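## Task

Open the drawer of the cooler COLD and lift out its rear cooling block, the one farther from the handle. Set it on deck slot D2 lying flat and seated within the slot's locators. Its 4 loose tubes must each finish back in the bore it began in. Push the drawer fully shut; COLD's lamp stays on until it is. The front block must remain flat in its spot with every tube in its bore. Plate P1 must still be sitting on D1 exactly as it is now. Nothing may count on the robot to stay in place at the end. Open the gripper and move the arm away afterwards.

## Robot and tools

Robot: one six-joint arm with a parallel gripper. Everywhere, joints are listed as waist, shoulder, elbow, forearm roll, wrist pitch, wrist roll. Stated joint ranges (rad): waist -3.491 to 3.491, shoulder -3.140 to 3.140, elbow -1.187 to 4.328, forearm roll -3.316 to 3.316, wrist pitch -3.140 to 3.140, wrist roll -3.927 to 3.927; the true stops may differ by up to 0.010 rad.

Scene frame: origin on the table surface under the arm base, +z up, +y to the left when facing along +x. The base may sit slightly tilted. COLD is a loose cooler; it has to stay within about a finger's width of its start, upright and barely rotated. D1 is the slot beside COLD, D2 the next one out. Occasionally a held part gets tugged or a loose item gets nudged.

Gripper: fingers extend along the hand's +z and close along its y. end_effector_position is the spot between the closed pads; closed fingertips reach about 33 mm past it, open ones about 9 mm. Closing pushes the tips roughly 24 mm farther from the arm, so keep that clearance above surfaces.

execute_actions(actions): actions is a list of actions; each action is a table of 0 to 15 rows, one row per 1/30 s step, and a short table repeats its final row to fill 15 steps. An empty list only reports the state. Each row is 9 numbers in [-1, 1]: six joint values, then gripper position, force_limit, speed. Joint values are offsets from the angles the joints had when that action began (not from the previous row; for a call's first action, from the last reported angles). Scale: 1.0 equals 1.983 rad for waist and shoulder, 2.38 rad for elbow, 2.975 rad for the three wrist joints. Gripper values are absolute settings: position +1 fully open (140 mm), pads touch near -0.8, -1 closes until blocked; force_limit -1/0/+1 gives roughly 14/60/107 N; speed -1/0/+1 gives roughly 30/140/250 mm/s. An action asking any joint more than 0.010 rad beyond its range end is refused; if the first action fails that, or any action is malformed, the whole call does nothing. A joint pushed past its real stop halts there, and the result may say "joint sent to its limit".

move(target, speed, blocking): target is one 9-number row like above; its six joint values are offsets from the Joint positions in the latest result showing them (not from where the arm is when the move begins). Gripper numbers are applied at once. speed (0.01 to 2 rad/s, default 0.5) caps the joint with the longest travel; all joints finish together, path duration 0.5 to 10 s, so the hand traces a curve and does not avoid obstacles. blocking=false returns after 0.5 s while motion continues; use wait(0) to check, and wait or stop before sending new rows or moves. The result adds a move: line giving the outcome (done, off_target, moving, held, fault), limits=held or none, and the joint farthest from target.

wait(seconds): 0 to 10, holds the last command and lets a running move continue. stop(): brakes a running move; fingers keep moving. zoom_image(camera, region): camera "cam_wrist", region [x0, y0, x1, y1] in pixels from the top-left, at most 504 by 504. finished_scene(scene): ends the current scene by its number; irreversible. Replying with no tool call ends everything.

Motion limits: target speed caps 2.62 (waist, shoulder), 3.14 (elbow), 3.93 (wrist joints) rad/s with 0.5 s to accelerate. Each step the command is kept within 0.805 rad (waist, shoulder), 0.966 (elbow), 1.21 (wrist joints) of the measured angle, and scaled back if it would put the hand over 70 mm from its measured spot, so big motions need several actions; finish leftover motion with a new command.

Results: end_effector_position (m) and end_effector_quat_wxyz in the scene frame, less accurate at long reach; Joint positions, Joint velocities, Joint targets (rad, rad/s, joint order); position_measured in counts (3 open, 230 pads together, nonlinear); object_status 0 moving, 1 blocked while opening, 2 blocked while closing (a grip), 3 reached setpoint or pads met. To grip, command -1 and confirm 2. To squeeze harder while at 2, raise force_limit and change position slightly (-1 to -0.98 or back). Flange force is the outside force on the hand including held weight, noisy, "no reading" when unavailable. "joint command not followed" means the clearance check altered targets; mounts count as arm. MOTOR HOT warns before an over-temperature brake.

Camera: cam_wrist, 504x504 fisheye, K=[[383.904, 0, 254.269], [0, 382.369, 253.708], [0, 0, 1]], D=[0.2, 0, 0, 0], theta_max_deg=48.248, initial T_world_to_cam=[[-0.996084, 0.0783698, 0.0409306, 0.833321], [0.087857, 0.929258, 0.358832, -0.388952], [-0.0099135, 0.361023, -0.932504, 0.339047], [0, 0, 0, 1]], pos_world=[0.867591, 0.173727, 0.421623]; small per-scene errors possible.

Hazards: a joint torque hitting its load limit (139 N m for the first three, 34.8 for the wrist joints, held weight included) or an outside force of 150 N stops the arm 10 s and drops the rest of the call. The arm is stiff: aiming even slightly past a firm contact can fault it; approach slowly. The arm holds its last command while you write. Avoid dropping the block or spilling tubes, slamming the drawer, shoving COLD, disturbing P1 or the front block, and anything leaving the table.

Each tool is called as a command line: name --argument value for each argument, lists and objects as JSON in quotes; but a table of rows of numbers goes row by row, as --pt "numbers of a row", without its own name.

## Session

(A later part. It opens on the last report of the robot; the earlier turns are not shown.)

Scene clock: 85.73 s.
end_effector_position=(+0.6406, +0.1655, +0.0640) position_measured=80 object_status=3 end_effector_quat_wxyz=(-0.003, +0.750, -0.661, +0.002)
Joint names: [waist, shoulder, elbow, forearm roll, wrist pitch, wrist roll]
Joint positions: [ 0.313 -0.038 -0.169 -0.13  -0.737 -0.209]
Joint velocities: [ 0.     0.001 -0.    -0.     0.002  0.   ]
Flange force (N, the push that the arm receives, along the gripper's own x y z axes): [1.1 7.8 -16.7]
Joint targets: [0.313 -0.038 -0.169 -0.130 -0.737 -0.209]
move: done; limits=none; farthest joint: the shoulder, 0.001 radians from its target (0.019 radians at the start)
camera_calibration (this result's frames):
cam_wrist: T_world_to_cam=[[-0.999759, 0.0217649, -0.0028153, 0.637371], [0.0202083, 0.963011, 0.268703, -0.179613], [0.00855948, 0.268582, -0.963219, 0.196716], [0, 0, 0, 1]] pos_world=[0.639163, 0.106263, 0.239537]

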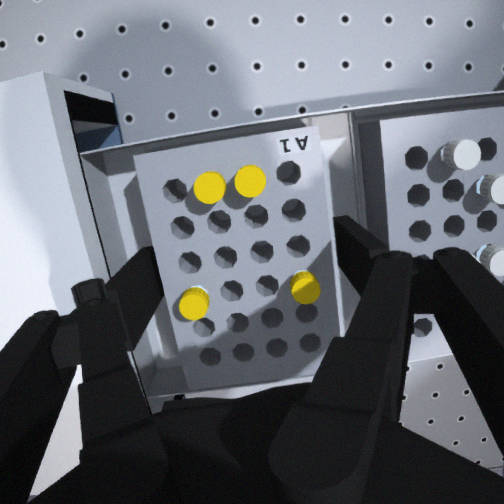

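move --target '[0,-0.0012,0.0003,0,-0.0017,0,0.39,0.2,-1]' --speed 0.02

move --target '[0,0,0,0,0,0,-1,0.2,-1]'

Scene clock: 87.47 s.
end_effector_position=(+0.6401, +0.1656, +0.0654) position_measured=80 object_status=3 end_effector_quat_wxyz=(-0.002, +0.750, -0.661, +0.002)
Joint names: [waist, shoulder, elbow, forearm roll, wrist pitch, wrist roll]
Joint positions: [ 0.313 -0.041 -0.169 -0.13  -0.742 -0.209]
Joint velocities: [ 0.    -0.001 -0.     0.    -0.001 -0.   ]
Flange force (N, the push that the arm receives, along the gripper's own x y z axes): [1.3 -0.1 -4.7]
Joint targets: [0.313 -0.041 -0.169 -0.130 -0.742 -0.209]
move: done; limits=none; farthest joint: the waist, 0.000 radians from its target (0.000 radians at the start)
camera_calibration (this result's frames):
cam_wrist: T_world_to_cam=[[-0.99977, 0.0214507, -0.000847302, 0.636763], [0.020437, 0.963121, 0.268293, -0.180213], [0.00657112, 0.268214, -0.963337, 0.199407], [0, 0, 0, 1]] pos_world=[0.638989, 0.106424, 0.240986]

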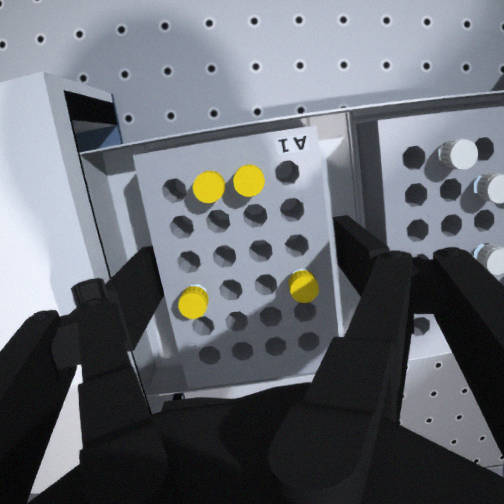

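Scene clock: 88.20 s.
end_effector_position=(+0.6401, +0.1656, +0.0655) position_measured=104 object_status=2 end_effector_quat_wxyz=(-0.002, +0.750, -0.661, +0.002)
Joint names: [waist, shoulder, elbow, forearm roll, wrist pitch, wrist roll]
Joint positions: [ 0.313 -0.041 -0.168 -0.13  -0.742 -0.209]
Joint velocities: [ 0.001 -0.    -0.003 -0.    -0.    -0.   ]
Flange force (N, the push that the arm receives, along the gripper's own x y z axes): [0.9 0.2 -23.7]
Joint targets: [0.313 -0.041 -0.169 -0.130 -0.742 -0.209]
move: done; limits=none; farthest joint: the elbow, 0.001 radians from its target (0.000 radians at the start)
camera_calibration (this result's frames):
cam_wrist: T_world_to_cam=[[-0.99977, 0.0214297, -0.00101454, 0.63686], [0.0203714, 0.963099, 0.268376, -0.180251], [0.00672834, 0.268294, -0.963314, 0.199377], [0, 0, 0, 1]] pos_world=[0.639044, 0.10646, 0.241084]

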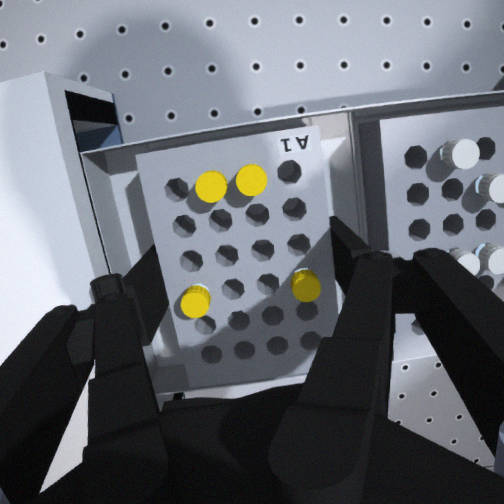

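move --target '[-0.0038,-0.025,0.0032,0,-0.0205,0,-1,0.2,-1]' --speed 0.04

Scene clock: 90.37 s.
end_effector_position=(+0.6402, +0.1656, +0.0948) position_measured=104 object_status=2 end_effector_quat_wxyz=(-0.001, +0.750, -0.661, +0.001)
Joint names: [waist, shoulder, elbow, forearm roll, wrist pitch, wrist roll]
Joint positions: [ 0.306 -0.09  -0.161 -0.13  -0.803 -0.209]
Joint velocities: [-0.    -0.001  0.002 -0.    -0.001 -0.   ]
Flange force (N, the push that the arm receives, along the gripper's own x y z axes): [2.1 1.9 5.1]
Joint targets: [0.306 -0.091 -0.161 -0.130 -0.803 -0.209]
move: done; limits=none; farthest joint: the waist, 0.000 radians from its target (0.008 radians at the start)
camera_calibration (this result's frames):
cam_wrist: T_world_to_cam=[[-0.999756, 0.0219947, 0.00225835, 0.636507], [0.0217964, 0.963255, 0.267703, -0.188934], [0.00371268, 0.267687, -0.963499, 0.229605], [0, 0, 0, 1]] pos_world=[0.639617, 0.10653, 0.270365]

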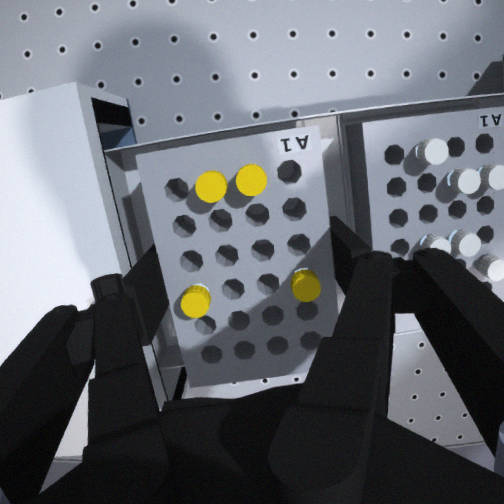

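move --target '[-0.012,-0.0665,0.0143,-0.0017,-0.0558,0,-1,0.2,-1]' --speed 0.12

move --target '[-0.2784,0.0716,0.0197,-0.1267,-0.031,-0.054,-1,0.2,-1]' --speed 0.2

move --target '[-0.2868,0.2177,0.047,-0.0808,-0.0292,-0.054,-1,0.2,-1]' --speed 0.2

Scene clock: 94.63 s.
end_effector_position=(+0.6389, +0.1658, +0.1779) position_measured=104 object_status=2 end_effector_quat_wxyz=(-0.002, +0.749, -0.663, +0.000)
Joint names: [waist, shoulder, elbow, forearm roll, wrist pitch, wrist roll]
Joint positions: [ 0.282 -0.222 -0.127 -0.135 -0.969 -0.209]
Joint velocities: [-0.    -0.001 -0.    -0.    -0.001  0.   ]
Flange force (N, the push that the arm receives, along the gripper's own x y z axes): [3.0 1.1 4.8]
Joint targets: [0.282 -0.222 -0.127 -0.135 -0.969 -0.209]
move: done; limits=none; farthest joint: the waist, 0.000 radians from its target (0.024 radians at the start)
camera_calibration (this result's frames):
cam_wrist: T_world_to_cam=[[-0.999652, 0.0263409, 0.00168933, 0.634375], [0.0258154, 0.962358, 0.270556, -0.21428], [0.00550095, 0.270505, -0.962703, 0.307859], [0, 0, 0, 1]] pos_world=[0.637992, 0.106227, 0.35328]

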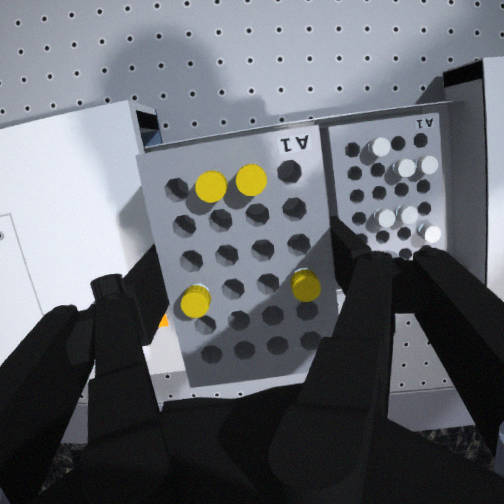

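Scene clock: 97.83 s.
end_effector_position=(+0.6197, -0.0366, +0.1761) position_measured=104 object_status=2 end_effector_quat_wxyz=(+0.001, -0.426, +0.905, -0.001)
Joint names: [waist, shoulder, elbow, forearm roll, wrist pitch, wrist roll]
Joint positions: [-0.27  -0.08  -0.08  -0.512 -1.061 -0.37 ]
Joint velocities: [-0.001 -0.    -0.    -0.002 -0.    -0.001]
Flange force (N, the push that the arm receives, along the gripper's own x y z axes): [2.3 0.8 3.7]
Joint targets: [-0.270 -0.080 -0.080 -0.512 -1.061 -0.370]
move: done; limits=none; farthest joint: the waist, 0.000 radians from its target (0.552 radians at the start)
camera_calibration (this result's frames):
cam_wrist: T_world_to_cam=[[-0.668855, 0.743387, 0.00290874, 0.441513], [0.716622, 0.643722, 0.268468, -0.457929], [0.197703, 0.18165, -0.963284, 0.238768], [0, 0, 0, 1]] pos_world=[0.576265, -0.0768083, 0.351656]

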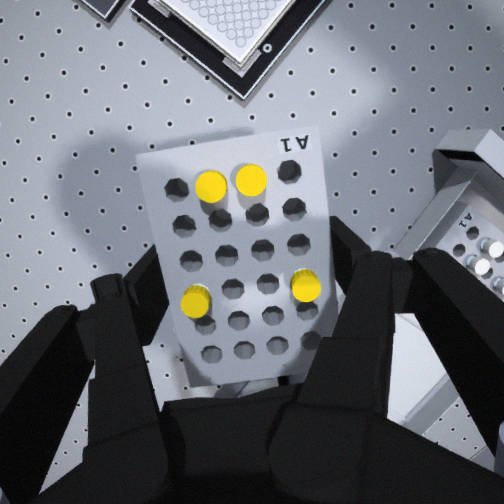

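Scene clock: 101.10 s.
end_effector_position=(+0.4999, -0.3168, +0.1495) position_measured=104 object_status=2 end_effector_quat_wxyz=(+0.001, -0.001, +1.000, -0.000)
Joint names: [waist, shoulder, elbow, forearm roll, wrist pitch, wrist roll]
Joint positions: [-0.839  0.351  0.032 -0.752 -1.148 -0.53 ]
Joint velocities: [-0.001  0.     0.001  0.    -0.    -0.   ]
Flange force (N, the push that the arm receives, along the gripper's own x y z axes): [3.5 0.6 4.3]
Joint targets: [-0.839 0.351 0.032 -0.752 -1.148 -0.530]
move: done; limits=none; farthest joint: the waist, 0.000 radians from its target (0.569 radians at the start)
camera_calibration (this result's frames):
cam_wrist: T_world_to_cam=[[0.145269, 0.989382, 0.00455381, 0.240473], [0.952842, -0.14114, 0.268648, -0.55131], [0.266438, -0.0346871, -0.963228, 0.184815], [0, 0, 0, 1]] pos_world=[0.441136, -0.309321, 0.325032]

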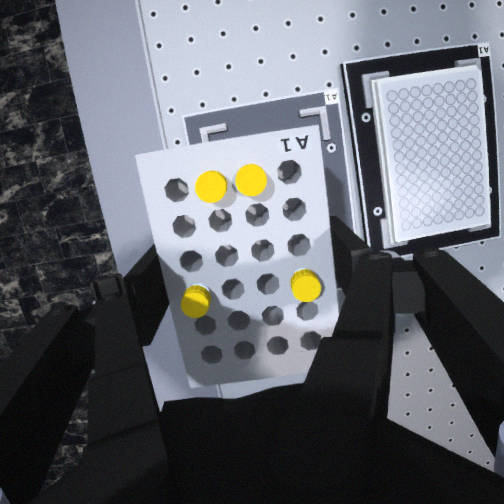

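move --target '[0.0338,0.0326,-0.0104,-0.0093,0.0366,0.0054,-1,0.2,-1]' --speed 0.1

zoom_image --camera "cam_wrist" --region '[110,70,390,250]'

Scene clock: 104.30 s.
end_effector_position=(+0.4969, -0.3151, +0.0901) position_measured=104 object_status=2 end_effector_quat_wxyz=(-0.001, -0.001, +1.000, -0.002)
Joint names: [waist, shoulder, elbow, forearm roll, wrist pitch, wrist roll]
Joint positions: [-0.772  0.416  0.007 -0.78  -1.039 -0.514]
Joint velocities: [ 0.    -0.    -0.001 -0.     0.001 -0.   ]
Flange force (N, the push that the arm receives, along the gripper's own x y z axes): [1.3 1.5 4.0]
Joint targets: [-0.772 0.416 0.007 -0.780 -1.039 -0.514]
move: done; limits=none; farthest joint: the waist, 0.000 radians from its target (0.067 radians at the start)
camera_calibration (this result's frames):
cam_wrist: T_world_to_cam=[[0.145814, 0.989311, 0.00102286, 0.239563], [0.953634, -0.140831, 0.265986, -0.532333], [0.263287, -0.0378091, -0.963976, 0.129109], [0, 0, 0, 1]] pos_world=[0.438727, -0.30709, 0.265806]

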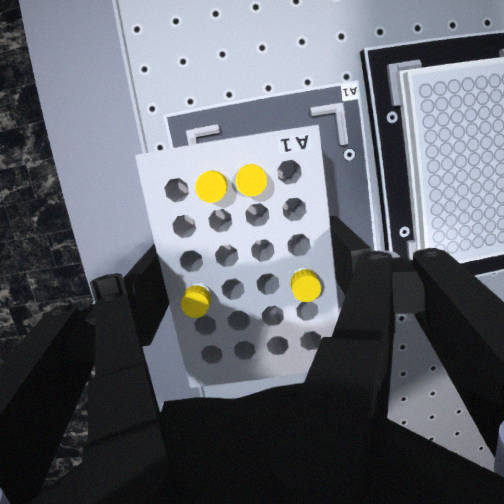

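Region (110, 70, 390, 250) of cam_wrist's 504x504 image, scaled by 1.800, with more detail than that image has; it fills the top 324 rows of this view, and the rest is white.

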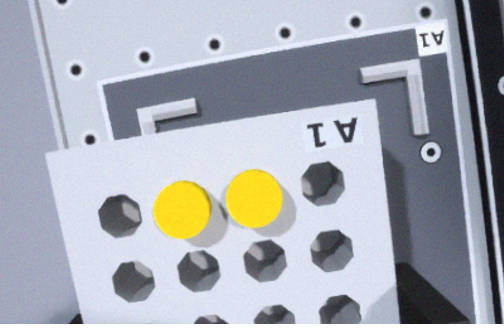

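move --target '[0.0178,-0.0168,-0.0268,-0.0032,0.0152,-0.0013,-1,0.2,-1]' --speed 0.06

zoom_image --camera "cam_wrist" --region '[110,70,390,250]'

Scene clock: 107.40 s.
end_effector_position=(+0.4881, -0.2937, +0.0779) position_measured=104 object_status=2 end_effector_quat_wxyz=(-0.002, -0.001, +1.000, -0.003)
Joint names: [waist, shoulder, elbow, forearm roll, wrist pitch, wrist roll]
Joint positions: [-0.737  0.383 -0.057 -0.789 -0.994 -0.518]
Joint velocities: [ 0.     0.    -0.    -0.001  0.001 -0.   ]
Flange force (N, the push that the arm receives, along the gripper's own x y z axes): [-0.4 1.3 6.1]
Joint targets: [-0.737 0.383 -0.057 -0.789 -0.994 -0.518]
move: done; limits=none; farthest joint: the waist, 0.000 radians from its target (0.035 radians at the start)
camera_calibration (this result's frames):
cam_wrist: T_world_to_cam=[[0.145972, 0.989287, -0.00192668, 0.21981], [0.954315, -0.140298, 0.263816, -0.517679], [0.260719, -0.0403485, -0.964571, 0.121059], [0, 0, 0, 1]] pos_world=[0.43038, -0.2852, 0.253766]

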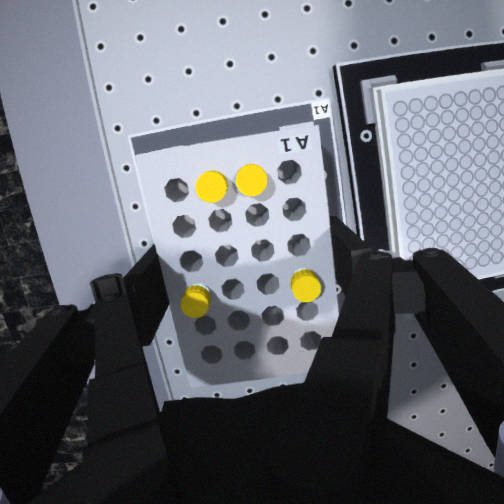

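Region (110, 70, 390, 250) of cam_wrist's 504x504 image, scaled by 1.800, with more detail than that image has; it fills the top 324 rows of this view, and the rest is white.

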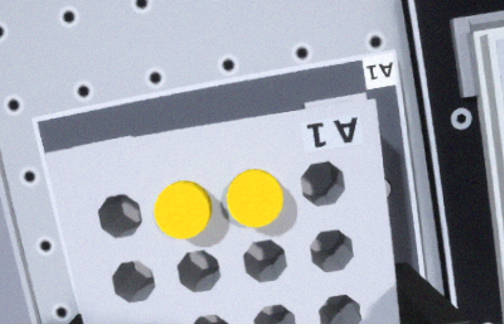

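move --target '[0.0068,0.0075,-0.001,-0.0017,0.0062,0.003,-1,0.2,-1]' --speed 0.03

zoom_image --camera "cam_wrist" --region '[100,70,380,250]'

Scene clock: 109.30 s.
end_effector_position=(+0.4867, -0.2927, +0.0666) position_measured=104 object_status=2 end_effector_quat_wxyz=(-0.004, -0.004, +1.000, -0.003)
Joint names: [waist, shoulder, elbow, forearm roll, wrist pitch, wrist roll]
Joint positions: [-0.723  0.397 -0.059 -0.794 -0.975 -0.509]
Joint velocities: [ 0.     0.001 -0.    -0.     0.001  0.   ]
Flange force (N, the push that the arm receives, along the gripper's own x y z axes): [-7.2 46.0 -118.8]
Joint targets: [-0.723 0.398 -0.059 -0.794 -0.975 -0.509]
move: done; limits=none; farthest joint: the shoulder, 0.001 radians from its target (0.015 radians at the start)
camera_calibration (this result's frames):
cam_wrist: T_world_to_cam=[[0.139667, 0.990197, -0.0017888, 0.222287], [0.956008, -0.134373, 0.260754, -0.512084], [0.257957, -0.0381287, -0.965404, 0.112574], [0, 0, 0, 1]] pos_world=[0.429471, -0.284626, 0.242605]

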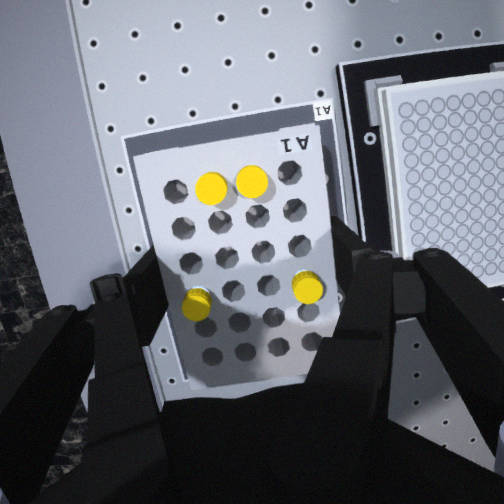

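Region (100, 70, 380, 250) of cam_wrist's 504x504 image, scaled by 1.800, with more detail than that image has; it fills the top 324 rows of this view, and the rest is white.

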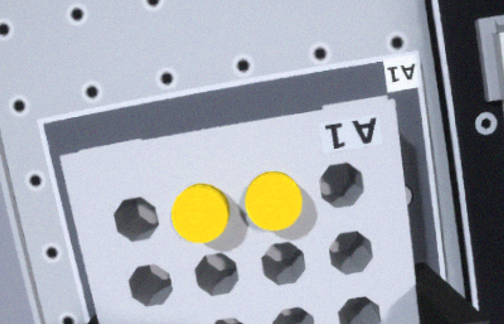

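move --target '[-0.0069,-0.0024,0.0053,-0.0023,-0.007,0.0017,-1,0.2,-1]' --speed 0.03

zoom_image --camera "cam_wrist" --region '[100,70,380,250]'

Scene clock: 111.07 s.
end_effector_position=(+0.4925, -0.2936, +0.0747) position_measured=104 object_status=2 end_effector_quat_wxyz=(+0.002, -0.004, +1.000, +0.000)
Joint names: [waist, shoulder, elbow, forearm roll, wrist pitch, wrist roll]
Joint positions: [-0.737  0.393 -0.046 -0.801 -0.996 -0.504]
Joint velocities: [-0.002  0.     0.002  0.    -0.001  0.   ]
Flange force (N, the push that the arm receives, along the gripper's own x y z axes): [-0.3 -1.0 3.9]
Joint targets: [-0.737 0.393 -0.046 -0.801 -0.996 -0.504]
move: done; limits=none; farthest joint: the waist, 0.000 radians from its target (0.014 radians at the start)
camera_calibration (this result's frames):
cam_wrist: T_world_to_cam=[[0.138462, 0.990351, 0.00583874, 0.222486], [0.953219, -0.134865, 0.270526, -0.519395], [0.268703, -0.0318919, -0.962695, 0.115202], [0, 0, 0, 1]] pos_world=[0.433336, -0.286713, 0.250115]

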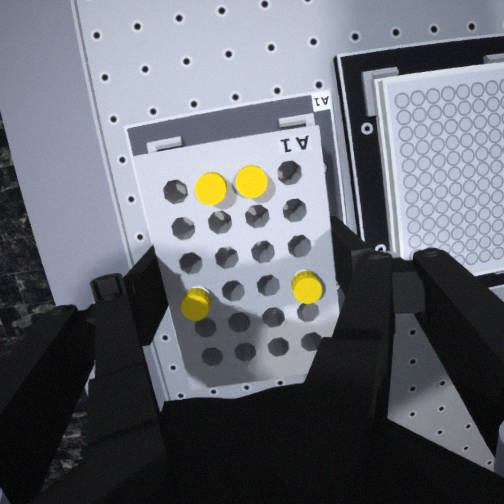

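Region (100, 70, 380, 250) of cam_wrist's 504x504 image, scaled by 1.800, with more detail than that image has; it fills the top 324 rows of this view, and the rest is white.

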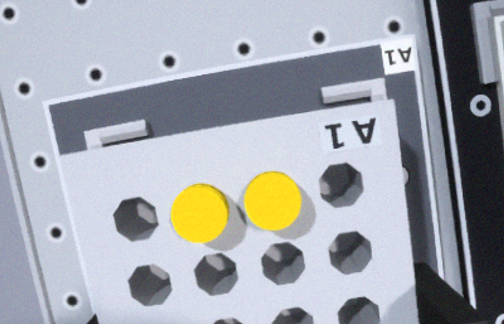

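move --target '[0.0013,0.0017,-0.0008,-0.0006,0.0019,0.0047,-1,0.2,-1]' --speed 0.01

move --target '[0.0012,0.00135,0,-0.0003,0.0011,0,-1,0.2,-1]' --speed 0.01

Scene clock: 114.00 s.
end_effector_position=(+0.4916, -0.2937, +0.0719) position_measured=104 object_status=2 end_effector_quat_wxyz=(+0.001, -0.010, +1.000, +0.000)
Joint names: [waist, shoulder, elbow, forearm roll, wrist pitch, wrist roll]
Joint positions: [-0.734  0.396 -0.048 -0.803 -0.991 -0.49 ]
Joint velocities: [-0.    -0.001 -0.003  0.     0.     0.001]
Flange force (N, the push that the arm receives, along the gripper's own x y z axes): [1.7 -0.4 4.2]
Joint targets: [-0.734 0.396 -0.048 -0.803 -0.991 -0.490]
move: done; limits=none; farthest joint: the waist, 0.000 radians from its target (0.002 radians at the start)
camera_calibration (this result's frames):
cam_wrist: T_world_to_cam=[[0.126823, 0.991912, 0.00519031, 0.228901], [0.954838, -0.123496, 0.270247, -0.51522], [0.268702, -0.0293175, -0.962777, 0.113512], [0, 0, 0, 1]] pos_world=[0.432421, -0.28735, 0.247336]

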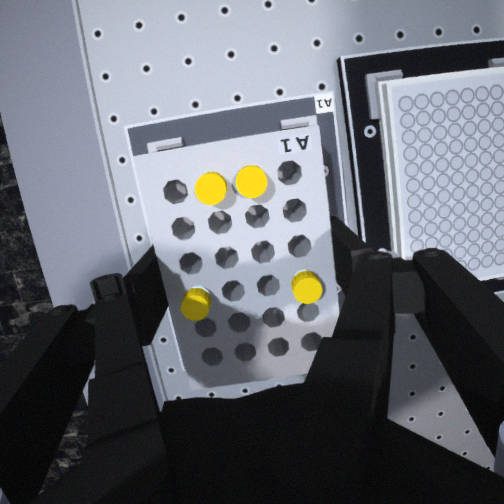

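Scene clock: 114.70 s.
end_effector_position=(+0.4916, -0.2936, +0.0700) position_measured=104 object_status=2 end_effector_quat_wxyz=(+0.001, -0.010, +1.000, +0.000)
Joint names: [waist, shoulder, elbow, forearm roll, wrist pitch, wrist roll]
Joint positions: [-0.732  0.399 -0.048 -0.804 -0.987 -0.49 ]
Joint velocities: [ 0.     0.001  0.001 -0.001  0.     0.   ]
Flange force (N, the push that the arm receives, along the gripper's own x y z axes): [-0.7 0.0 3.5]
Joint targets: [-0.732 0.399 -0.048 -0.804 -0.987 -0.490]
move: done; limits=none; farthest joint: the waist, 0.000 radians from its target (0.003 radians at the start)
camera_calibration (this result's frames):
cam_wrist: T_world_to_cam=[[0.12709, 0.991878, 0.00508896, 0.228702], [0.954904, -0.123737, 0.269903, -0.514707], [0.268341, -0.0294424, -0.962874, 0.111795], [0, 0, 0, 1]] pos_world=[0.432431, -0.287241, 0.245402]

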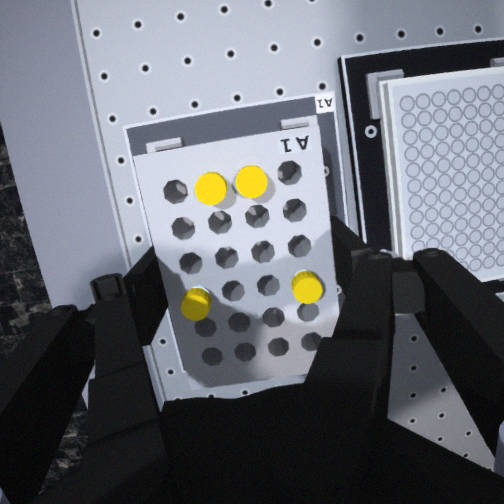

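move --target '[0.0009,0.001,0,-0.0002,0.0008,0,-1,0.2,-1]' --speed 0.01

zoom_image --camera "cam_wrist" --region '[100,70,380,250]'

Scene clock: 115.90 s.
end_effector_position=(+0.4915, -0.2935, +0.0685) position_measured=104 object_status=2 end_effector_quat_wxyz=(+0.001, -0.010, +1.000, +0.000)
Joint names: [waist, shoulder, elbow, forearm roll, wrist pitch, wrist roll]
Joint positions: [-0.73   0.401 -0.048 -0.804 -0.985 -0.49 ]
Joint velocities: [ 0.001  0.    -0.    -0.     0.001  0.   ]
Flange force (N, the push that the arm receives, along the gripper's own x y z axes): [0.1 1.1 4.6]
Joint targets: [-0.730 0.401 -0.048 -0.804 -0.985 -0.490]
move: done; limits=none; farthest joint: the waist, 0.000 radians from its target (0.002 radians at the start)
camera_calibration (this result's frames):
cam_wrist: T_world_to_cam=[[0.12725, 0.991858, 0.00502239, 0.228564], [0.954979, -0.123884, 0.269571, -0.514303], [0.267998, -0.0295067, -0.962967, 0.110576], [0, 0, 0, 1]] pos_world=[0.432429, -0.287154, 0.243974]

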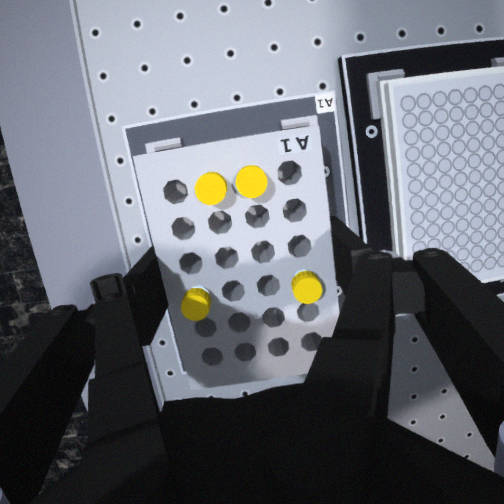

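Region (100, 70, 380, 250) of cam_wrist's 504x504 image, scaled by 1.800, with more detail than that image has; it fills the top 324 rows of this view, and the rest is white.

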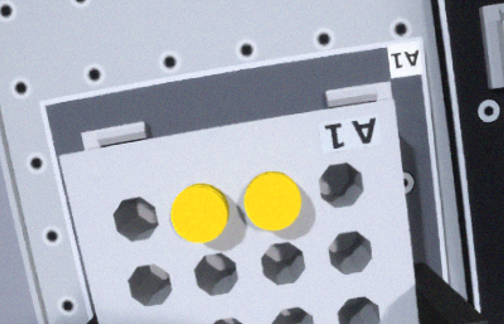

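move --target '[0.0007,0.0008,0,-0.0002,0.0007,0,-1,0.2,-1]' --speed 0.01

Scene clock: 116.83 s.
end_effector_position=(+0.4915, -0.2935, +0.0674) position_measured=104 object_status=2 end_effector_quat_wxyz=(+0.001, -0.010, +1.000, -0.000)
Joint names: [waist, shoulder, elbow, forearm roll, wrist pitch, wrist roll]
Joint positions: [-0.729  0.402 -0.048 -0.805 -0.983 -0.49 ]
Joint velocities: [ 0.     0.    -0.001  0.     0.001 -0.   ]
Flange force (N, the push that the arm receives, along the gripper's own x y z axes): [2.7 4.3 -1.4]
Joint targets: [-0.729 0.402 -0.048 -0.805 -0.983 -0.490]
move: done; limits=none; farthest joint: the shoulder, 0.001 radians from its target (0.002 radians at the start)
camera_calibration (this result's frames):
cam_wrist: T_world_to_cam=[[0.12745, 0.991833, 0.00486456, 0.228455], [0.954977, -0.124035, 0.269508, -0.514041], [0.26791, -0.0297032, -0.962986, 0.109461], [0, 0, 0, 1]] pos_world=[0.432455, -0.287097, 0.242836]

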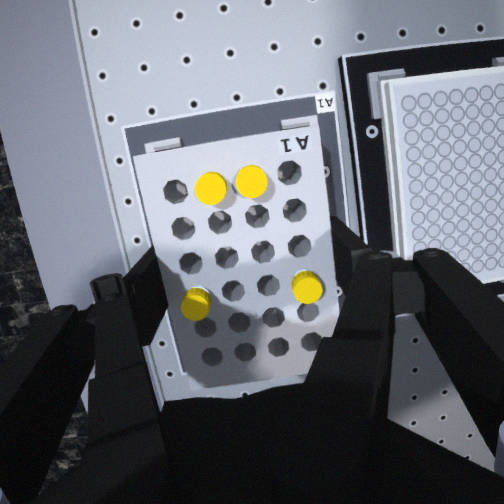

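move --target '[0.0005,-0.0021,-0.00135,0.0001,0,-0.0005,-1,0.2,-1]' --speed 0.01

Scene clock: 118.33 s.
end_effector_position=(+0.4915, -0.2920, +0.0681) position_measured=104 object_status=2 end_effector_quat_wxyz=(+0.001, -0.010, +1.000, +0.000)
Joint names: [waist, shoulder, elbow, forearm roll, wrist pitch, wrist roll]
Joint positions: [-0.728  0.398 -0.051 -0.805 -0.983 -0.492]
Joint velocities: [ 0.    -0.     0.002 -0.    -0.    -0.   ]
Flange force (N, the push that the arm receives, along the gripper's own x y z axes): [-0.9 -0.2 4.3]
Joint targets: [-0.728 0.398 -0.051 -0.805 -0.983 -0.492]
move: done; limits=none; farthest joint: the waist, 0.000 radians from its target (0.001 radians at the start)
camera_calibration (this result's frames):
cam_wrist: T_world_to_cam=[[0.127631, 0.991809, 0.0050766, 0.226842], [0.954859, -0.124257, 0.269822, -0.514082], [0.268242, -0.0295902, -0.962897, 0.110088], [0, 0, 0, 1]] pos_world=[0.432393, -0.285604, 0.243562]

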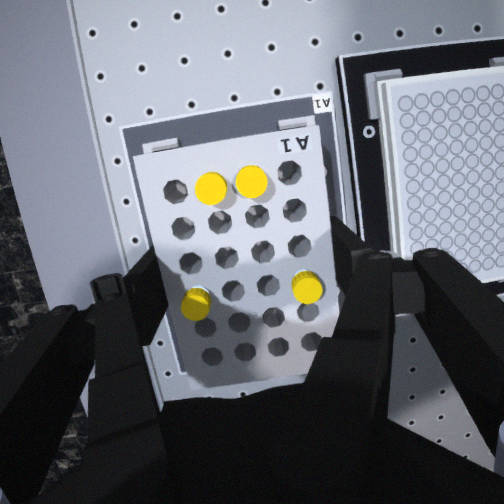

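Free laterally, so it is still above the locators. Lowering again.

move --target '[0.0008,0.0009,0,-0.0002,0.0007,0,-1,0.2,-1]' --speed 0.01

zoom_image --camera "cam_wrist" --region '[100,70,380,250]'

Scene clock: 119.90 s.
end_effector_position=(+0.4914, -0.2919, +0.0668) position_measured=104 object_status=2 end_effector_quat_wxyz=(+0.001, -0.010, +1.000, +0.000)
Joint names: [waist, shoulder, elbow, forearm roll, wrist pitch, wrist roll]
Joint positions: [-0.726  0.4   -0.051 -0.806 -0.981 -0.492]
Joint velocities: [ 0.     0.001 -0.    -0.001  0.    -0.   ]
Flange force (N, the push that the arm receives, along the gripper's own x y z axes): [1.5 1.1 4.2]
Joint targets: [-0.726 0.400 -0.051 -0.806 -0.981 -0.492]
move: done; limits=none; farthest joint: the waist, 0.000 radians from its target (0.001 radians at the start)
camera_calibration (this result's frames):
cam_wrist: T_world_to_cam=[[0.127833, 0.991783, 0.00506708, 0.226665], [0.954927, -0.124459, 0.269488, -0.513706], [0.267904, -0.0296107, -0.96299, 0.109029], [0, 0, 0, 1]] pos_world=[0.432367, -0.28551, 0.242283]

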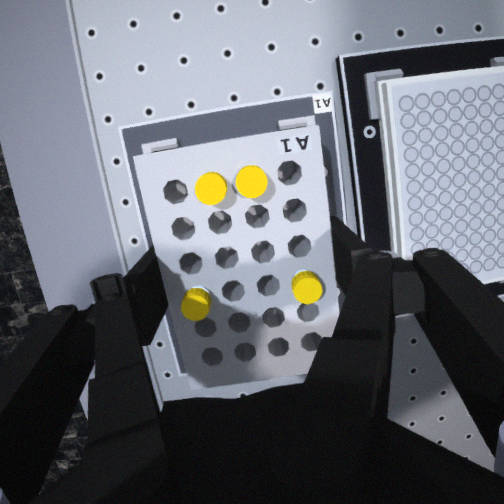

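Region (100, 70, 380, 250) of cam_wrist's 504x504 image, scaled by 1.800, with more detail than that image has; it fills the top 324 rows of this view, and the rest is white.

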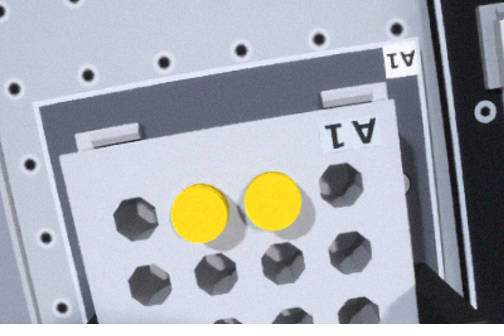

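move --target '[0.0007,0.0008,0,-0.0002,0.0007,0,-1,0.2,-1]' --speed 0.01

Scene clock: 121.13 s.
end_effector_position=(+0.4914, -0.2919, +0.0657) position_measured=104 object_status=2 end_effector_quat_wxyz=(+0.001, -0.010, +1.000, -0.000)
Joint names: [waist, shoulder, elbow, forearm roll, wrist pitch, wrist roll]
Joint positions: [-0.725  0.401 -0.051 -0.806 -0.979 -0.492]
Joint velocities: [-0.  0.  0. -0.  0.  0.]
Flange force (N, the push that the arm receives, along the gripper's own x y z axes): [1.3 3.6 3.3]
Joint targets: [-0.725 0.401 -0.051 -0.806 -0.979 -0.492]
move: done; limits=none; farthest joint: the waist, 0.000 radians from its target (0.002 radians at the start)
camera_calibration (this result's frames):
cam_wrist: T_world_to_cam=[[0.128055, 0.991755, 0.00490356, 0.226552], [0.954927, -0.124632, 0.26941, -0.513432], [0.2678, -0.0298168, -0.963013, 0.10791], [0, 0, 0, 1]] pos_world=[0.43238, -0.285457, 0.241132]

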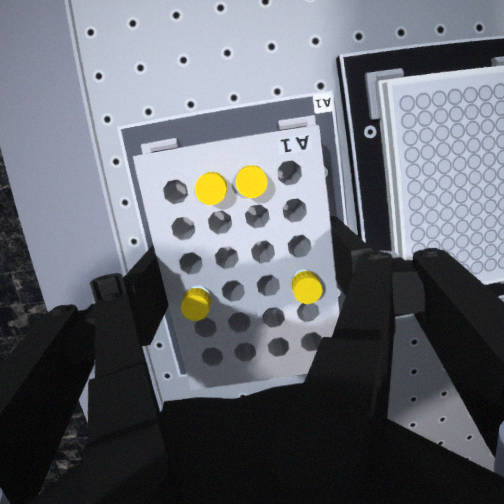

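Likely on a lead-in slope; stepping +y 1 mm and down 1.2 mm.

move --target '[0.0013,-0.0003,-0.0009,-0.0002,0.0009,-0.0003,-1,0.2,-1]' --speed 0.01

move --target '[0.0006,0.0007,0,-0.0001,0.0006,0,-1,0.2,-1]' --speed 0.01

Scene clock: 122.37 s.
end_effector_position=(+0.4913, -0.2909, +0.0646) position_measured=104 object_status=2 end_effector_quat_wxyz=(+0.001, -0.010, +1.000, -0.000)
Joint names: [waist, shoulder, elbow, forearm roll, wrist pitch, wrist roll]
Joint positions: [-0.722  0.401 -0.053 -0.807 -0.976 -0.492]
Joint velocities: [ 0.    -0.001  0.001  0.     0.     0.   ]
Flange force (N, the push that the arm receives, along the gripper's own x y z axes): [3.5 -13.8 -1.5]
Joint targets: [-0.722 0.401 -0.053 -0.807 -0.976 -0.492]
move: done; limits=none; farthest joint: the waist, 0.000 radians from its target (0.002 radians at the start)
camera_calibration (this result's frames):
cam_wrist: T_world_to_cam=[[0.128214, 0.991735, 0.00473721, 0.225541], [0.954975, -0.124747, 0.269187, -0.512946], [0.267553, -0.0299896, -0.963076, 0.10704], [0, 0, 0, 1]] pos_world=[0.432294, -0.284455, 0.240098]

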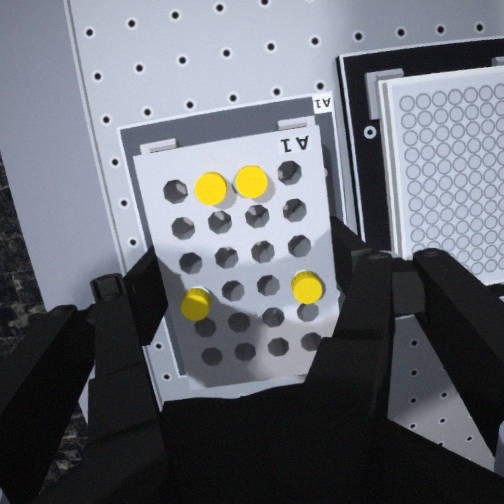

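Scene clock: 123.07 s.
end_effector_position=(+0.4912, -0.2909, +0.0636) position_measured=104 object_status=2 end_effector_quat_wxyz=(+0.001, -0.010, +1.000, -0.000)
Joint names: [waist, shoulder, elbow, forearm roll, wrist pitch, wrist roll]
Joint positions: [-0.721  0.402 -0.053 -0.807 -0.974 -0.492]
Joint velocities: [ 0.     0.    -0.001  0.     0.     0.001]
Flange force (N, the push that the arm receives, along the gripper's own x y z axes): [-0.5 -12.5 -0.6]
Joint targets: [-0.721 0.402 -0.053 -0.807 -0.974 -0.492]
move: done; limits=none; farthest joint: the waist, 0.000 radians from its target (0.001 radians at the start)
camera_calibration (this result's frames):
cam_wrist: T_world_to_cam=[[0.128322, 0.991722, 0.00451331, 0.225534], [0.955031, -0.124798, 0.268963, -0.512645], [0.2673, -0.0302035, -0.96314, 0.106182], [0, 0, 0, 1]] pos_world=[0.432269, -0.284437, 0.239132]

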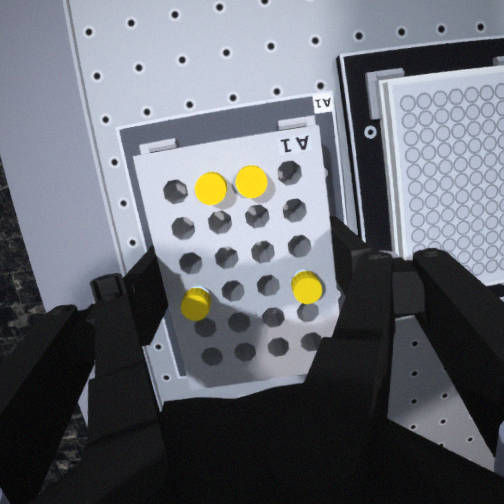

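Inside the locators now; easing −y 0.6 mm and continuing down.

move --target '[0.0003,0.0014,0.0005,-0.0001,0.0004,0.0002,-1,0.2,-1]' --speed 0.01

move --target '[0.0006,0.0007,0,-0.0001,0.0005,0,-1,0.2,-1]' --speed 0.01

Scene clock: 124.17 s.
end_effector_position=(+0.4911, -0.2914, +0.0625) position_measured=104 object_status=2 end_effector_quat_wxyz=(+0.000, -0.010, +1.000, -0.000)
Joint names: [waist, shoulder, elbow, forearm roll, wrist pitch, wrist roll]
Joint positions: [-0.72   0.405 -0.052 -0.807 -0.973 -0.492]
Joint velocities: [-0.     0.001 -0.     0.     0.001 -0.   ]
Flange force (N, the push that the arm receives, along the gripper's own x y z axes): [7.0 1.4 -14.5]
Joint targets: [-0.720 0.405 -0.052 -0.807 -0.973 -0.492]
move: done; limits=none; farthest joint: the waist, 0.000 radians from its target (0.001 radians at the start)
camera_calibration (this result's frames):
cam_wrist: T_world_to_cam=[[0.128361, 0.991717, 0.00452392, 0.226015], [0.955161, -0.124854, 0.268475, -0.512326], [0.266816, -0.0301406, -0.963276, 0.105402], [0, 0, 0, 1]] pos_world=[0.43222, -0.284933, 0.238056]

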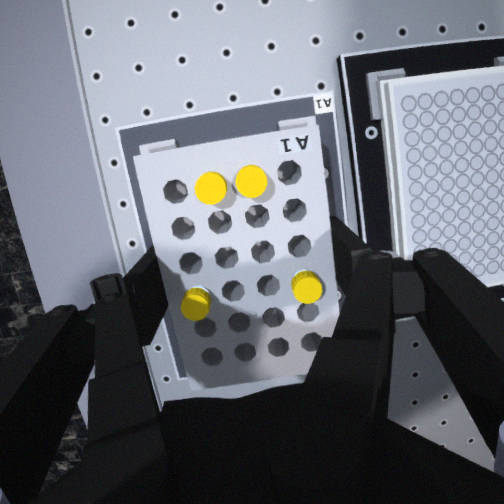

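Scene clock: 124.87 s.
end_effector_position=(+0.4910, -0.2914, +0.0616) position_measured=104 object_status=2 end_effector_quat_wxyz=(+0.000, -0.010, +1.000, -0.000)
Joint names: [waist, shoulder, elbow, forearm roll, wrist pitch, wrist roll]
Joint positions: [-0.719  0.406 -0.052 -0.807 -0.972 -0.492]
Joint velocities: [0.001 0.001 0.    0.    0.    0.001]
Flange force (N, the push that the arm receives, along the gripper's own x y z axes): [9.5 6.2 -65.4]
Joint targets: [-0.719 0.406 -0.052 -0.807 -0.972 -0.492]
move: done; limits=none; farthest joint: the waist, 0.001 radians from its target (0.002 radians at the start)
camera_calibration (this result's frames):
cam_wrist: T_world_to_cam=[[0.128336, 0.991721, 0.00441224, 0.22602], [0.955251, -0.12481, 0.268175, -0.512042], [0.266505, -0.0302017, -0.96336, 0.104676], [0, 0, 0, 1]] pos_world=[0.432226, -0.284896, 0.23716]

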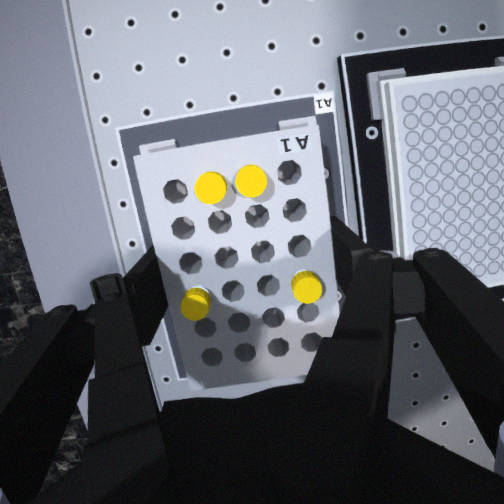

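Seated. Releasing and rising.

move --target '[-0.0006,-0.0007,0,0.0001,-0.0005,0,0.4,0.2,-1]' --speed 0.02

move --target '[-0.059,-0.062,0.005,0.014,-0.058,-0.004,0.4,0.2,-1]' --speed 0.2

zoom_image --camera "cam_wrist" --region '[130,100,380,350]'

Scene clock: 126.10 s.
end_effector_position=(+0.4911, -0.2914, +0.0626) position_measured=78 object_status=3 end_effector_quat_wxyz=(+0.001, -0.010, +1.000, -0.000)
Joint names: [waist, shoulder, elbow, forearm roll, wrist pitch, wrist roll]
Joint positions: [-0.721  0.405 -0.052 -0.807 -0.973 -0.492]
Joint velocities: [-0.    -0.001 -0.002  0.002 -0.     0.   ]
Flange force (N, the push that the arm receives, along the gripper's own x y z axes): [1.4 0.9 -5.1]
Joint targets: [-0.721 0.405 -0.052 -0.807 -0.973 -0.492]
move: done; limits=none; farthest joint: the waist, 0.000 radians from its target (0.001 radians at the start)
camera_calibration (this result's frames):
cam_wrist: T_world_to_cam=[[0.128267, 0.99173, 0.00443286, 0.226091], [0.955151, -0.124736, 0.268565, -0.512373], [0.266896, -0.0302138, -0.963251, 0.105383], [0, 0, 0, 1]] pos_world=[0.432267, -0.284949, 0.238114]

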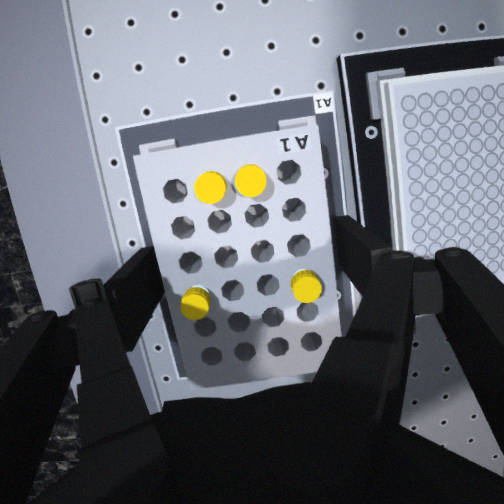

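Scene clock: 127.40 s.
end_effector_position=(+0.4892, -0.2911, +0.1585) position_measured=78 object_status=3 end_effector_quat_wxyz=(+0.005, -0.011, +1.000, +0.003)
Joint names: [waist, shoulder, elbow, forearm roll, wrist pitch, wrist roll]
Joint positions: [-0.837  0.282 -0.04  -0.765 -1.146 -0.504]
Joint velocities: [-0.001 -0.001  0.003  0.    -0.001 -0.   ]
Flange force (N, the push that the arm receives, along the gripper's own x y z axes): [1.4 1.1 -5.3]
Joint targets: [-0.838 0.282 -0.040 -0.765 -1.146 -0.504]
move: done; limits=none; farthest joint: the waist, 0.001 radians from its target (0.117 radians at the start)
camera_calibration (this result's frames):
cam_wrist: T_world_to_cam=[[0.125169, 0.992062, 0.0120673, 0.225962], [0.952848, -0.123592, 0.277137, -0.536127], [0.276429, -0.0231907, -0.960755, 0.195252], [0, 0, 0, 1]] pos_world=[0.428591, -0.285902, 0.333443]

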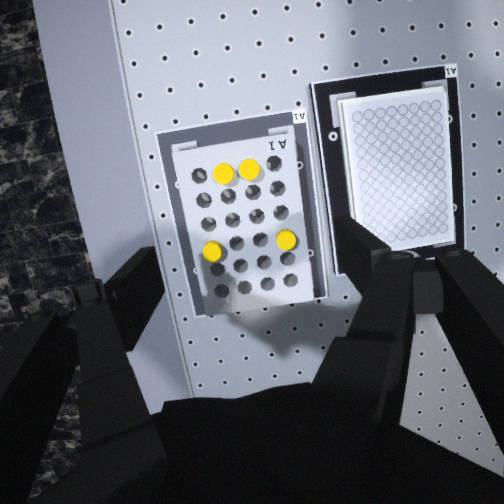

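Region (130, 100, 380, 350) of cam_wrist's 504x504 image, scaled by 2.016, with more detail than that image has.

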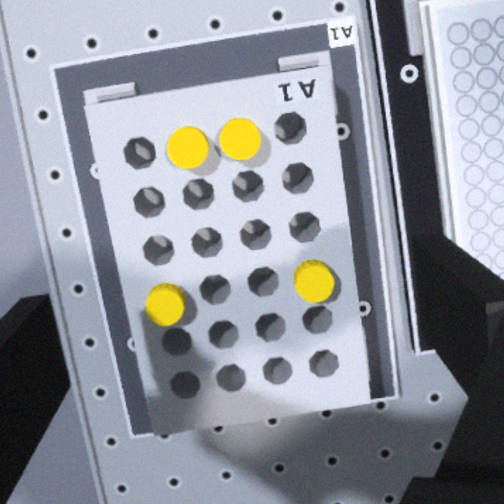

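move --target '[0.3616,-0.369,-0.1723,0.1227,0.049,0.035,-0.6,-0.6,0]' --speed 0.7

move --target '[0.3606,-0.1447,-0.174,0.1815,0.0874,-0.0803,-0.6,-0.6,0]' --speed 0.6

Scene clock: 129.83 s.
end_effector_position=(+0.4941, +0.0113, +0.2053) position_measured=205 object_status=3 end_effector_quat_wxyz=(-0.010, -0.489, +0.872, -0.008)
Joint names: [waist, shoulder, elbow, forearm roll, wrist pitch, wrist roll]
Joint positions: [-0.12 -0.45 -0.45 -0.4  -1.   -0.4 ]
Joint velocities: [ 0.001 -0.002 -0.002  0.001  0.    -0.   ]
Flange force (N, the push that the arm receives, along the gripper's own x y z axes): [3.6 -3.3 -5.7]
Joint targets: [-0.120 -0.450 -0.450 -0.400 -1.000 -0.400]
move: done; limits=none; farthest joint: the waist, 0.001 radians from its target (0.718 radians at the start)
camera_calibration (this result's frames):
cam_wrist: T_world_to_cam=[[-0.767241, 0.641348, -0.00369286, 0.372941], [0.621405, 0.744784, 0.243215, -0.355448], [0.158735, 0.18431, -0.969965, 0.303637], [0, 0, 0, 1]] pos_world=[0.458815, -0.030416, 0.382344]

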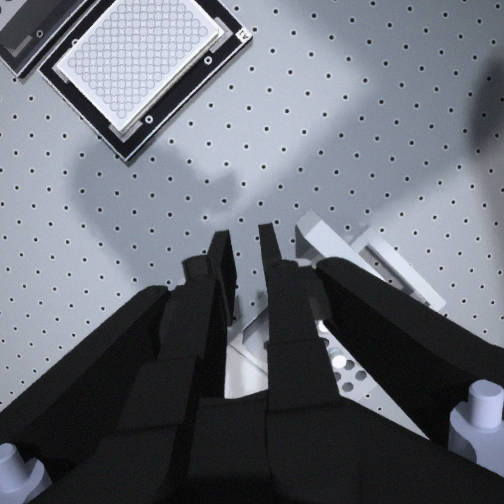

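Scene clock: 131.57 s.
end_effector_position=(+0.4196, +0.1265, +0.1510) position_measured=205 object_status=3 end_effector_quat_wxyz=(-0.004, +0.745, -0.667, +0.001)
Joint names: [waist, shoulder, elbow, forearm roll, wrist pitch, wrist roll]
Joint positions: [ 0.595 -0.737 -0.864  0.139 -0.74  -0.639]
Joint velocities: [ 0.001 -0.    -0.     0.001  0.    -0.001]
Flange force (N, the push that the arm receives, along the gripper's own x y z axes): no reading
Joint targets: [0.595 -0.737 -0.864 0.139 -0.740 -0.639]
move: done; limits=none; farthest joint: the waist, 0.001 radians from its target (0.716 radians at the start)
camera_calibration (this result's frames):
cam_wrist: T_world_to_cam=[[-0.999263, 0.0382982, -0.00255696, 0.415206], [0.0361603, 0.961637, 0.271932, -0.167999], [0.0128734, 0.271639, -0.962313, 0.290482], [0, 0, 0, 1]] pos_world=[0.417235, 0.0667463, 0.326281]

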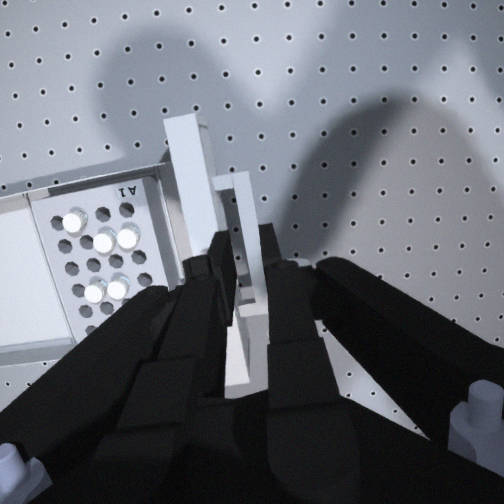

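The drawer is where I left it; retracing down onto the handle.

move --target '[-0.0035,0.065,-0.0139,0.0064,0.0511,-0.005,-0.6,-0.6,0]' --speed 0.2

move --target '[-0.006,0.0514,-0.0046,0.0077,0.038,-0.0064,-0.6,-0.6,0]' --speed 0.07

Scene clock: 133.40 s.
end_effector_position=(+0.4155, +0.1282, +0.1065) position_measured=205 object_status=3 end_effector_quat_wxyz=(+0.000, +0.748, -0.664, -0.000)
Joint names: [waist, shoulder, elbow, forearm roll, wrist pitch, wrist roll]
Joint positions: [ 0.588 -0.608 -0.897  0.158 -0.588 -0.653]
Joint velocities: [-0.     0.001  0.001 -0.001  0.001 -0.   ]
Flange force (N, the push that the arm receives, along the gripper's own x y z axes): no reading
Joint targets: [0.588 -0.608 -0.897 0.158 -0.588 -0.653]
move: done; limits=none; farthest joint: the waist, 0.000 radians from its target (0.007 radians at the start)
camera_calibration (this result's frames):
cam_wrist: T_world_to_cam=[[-0.999571, 0.0287147, 0.00584939, 0.411367], [0.0292328, 0.963114, 0.267499, -0.154236], [0.00204753, 0.267556, -0.96354, 0.252394], [0, 0, 0, 1]] pos_world=[0.415182, 0.0692056, 0.282043]

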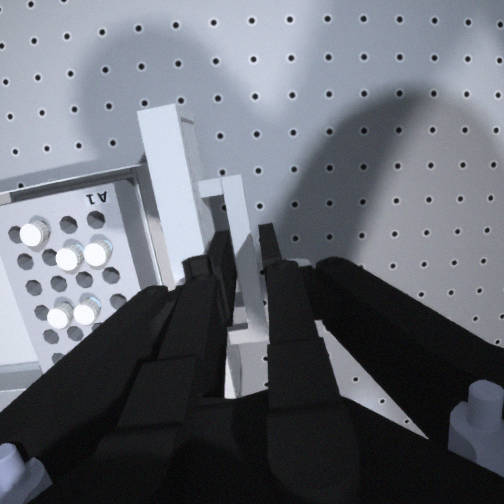

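Scene clock: 135.33 s.
end_effector_position=(+0.4173, +0.1293, +0.0765) position_measured=205 object_status=3 end_effector_quat_wxyz=(+0.001, +0.748, -0.663, +0.001)
Joint names: [waist, shoulder, elbow, forearm roll, wrist pitch, wrist roll]
Joint positions: [ 0.576 -0.506 -0.908  0.181 -0.475 -0.672]
Joint velocities: [ 0.     0.001 -0.001  0.002  0.001 -0.   ]
Flange force (N, the push that the arm receives, along the gripper's own x y z axes): no reading
Joint targets: [0.576 -0.506 -0.908 0.181 -0.475 -0.672]
move: done; limits=none; farthest joint: the waist, 0.000 radians from its target (0.012 radians at the start)
camera_calibration (this result's frames):
cam_wrist: T_world_to_cam=[[-0.999615, 0.02745, 0.00402401, 0.413618], [0.0275323, 0.963663, 0.265697, -0.14651], [0.00341557, 0.265705, -0.964048, 0.222924], [0, 0, 0, 1]] pos_world=[0.416731, 0.0706002, 0.252172]

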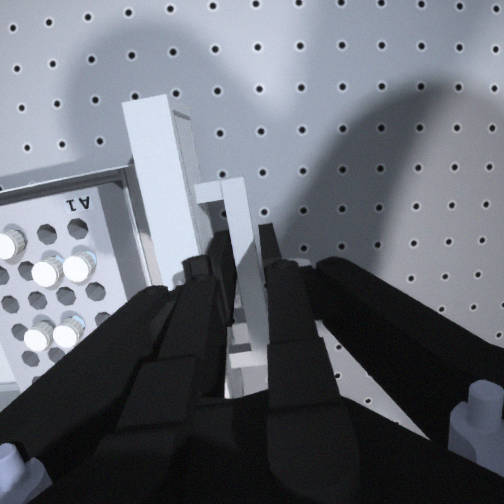

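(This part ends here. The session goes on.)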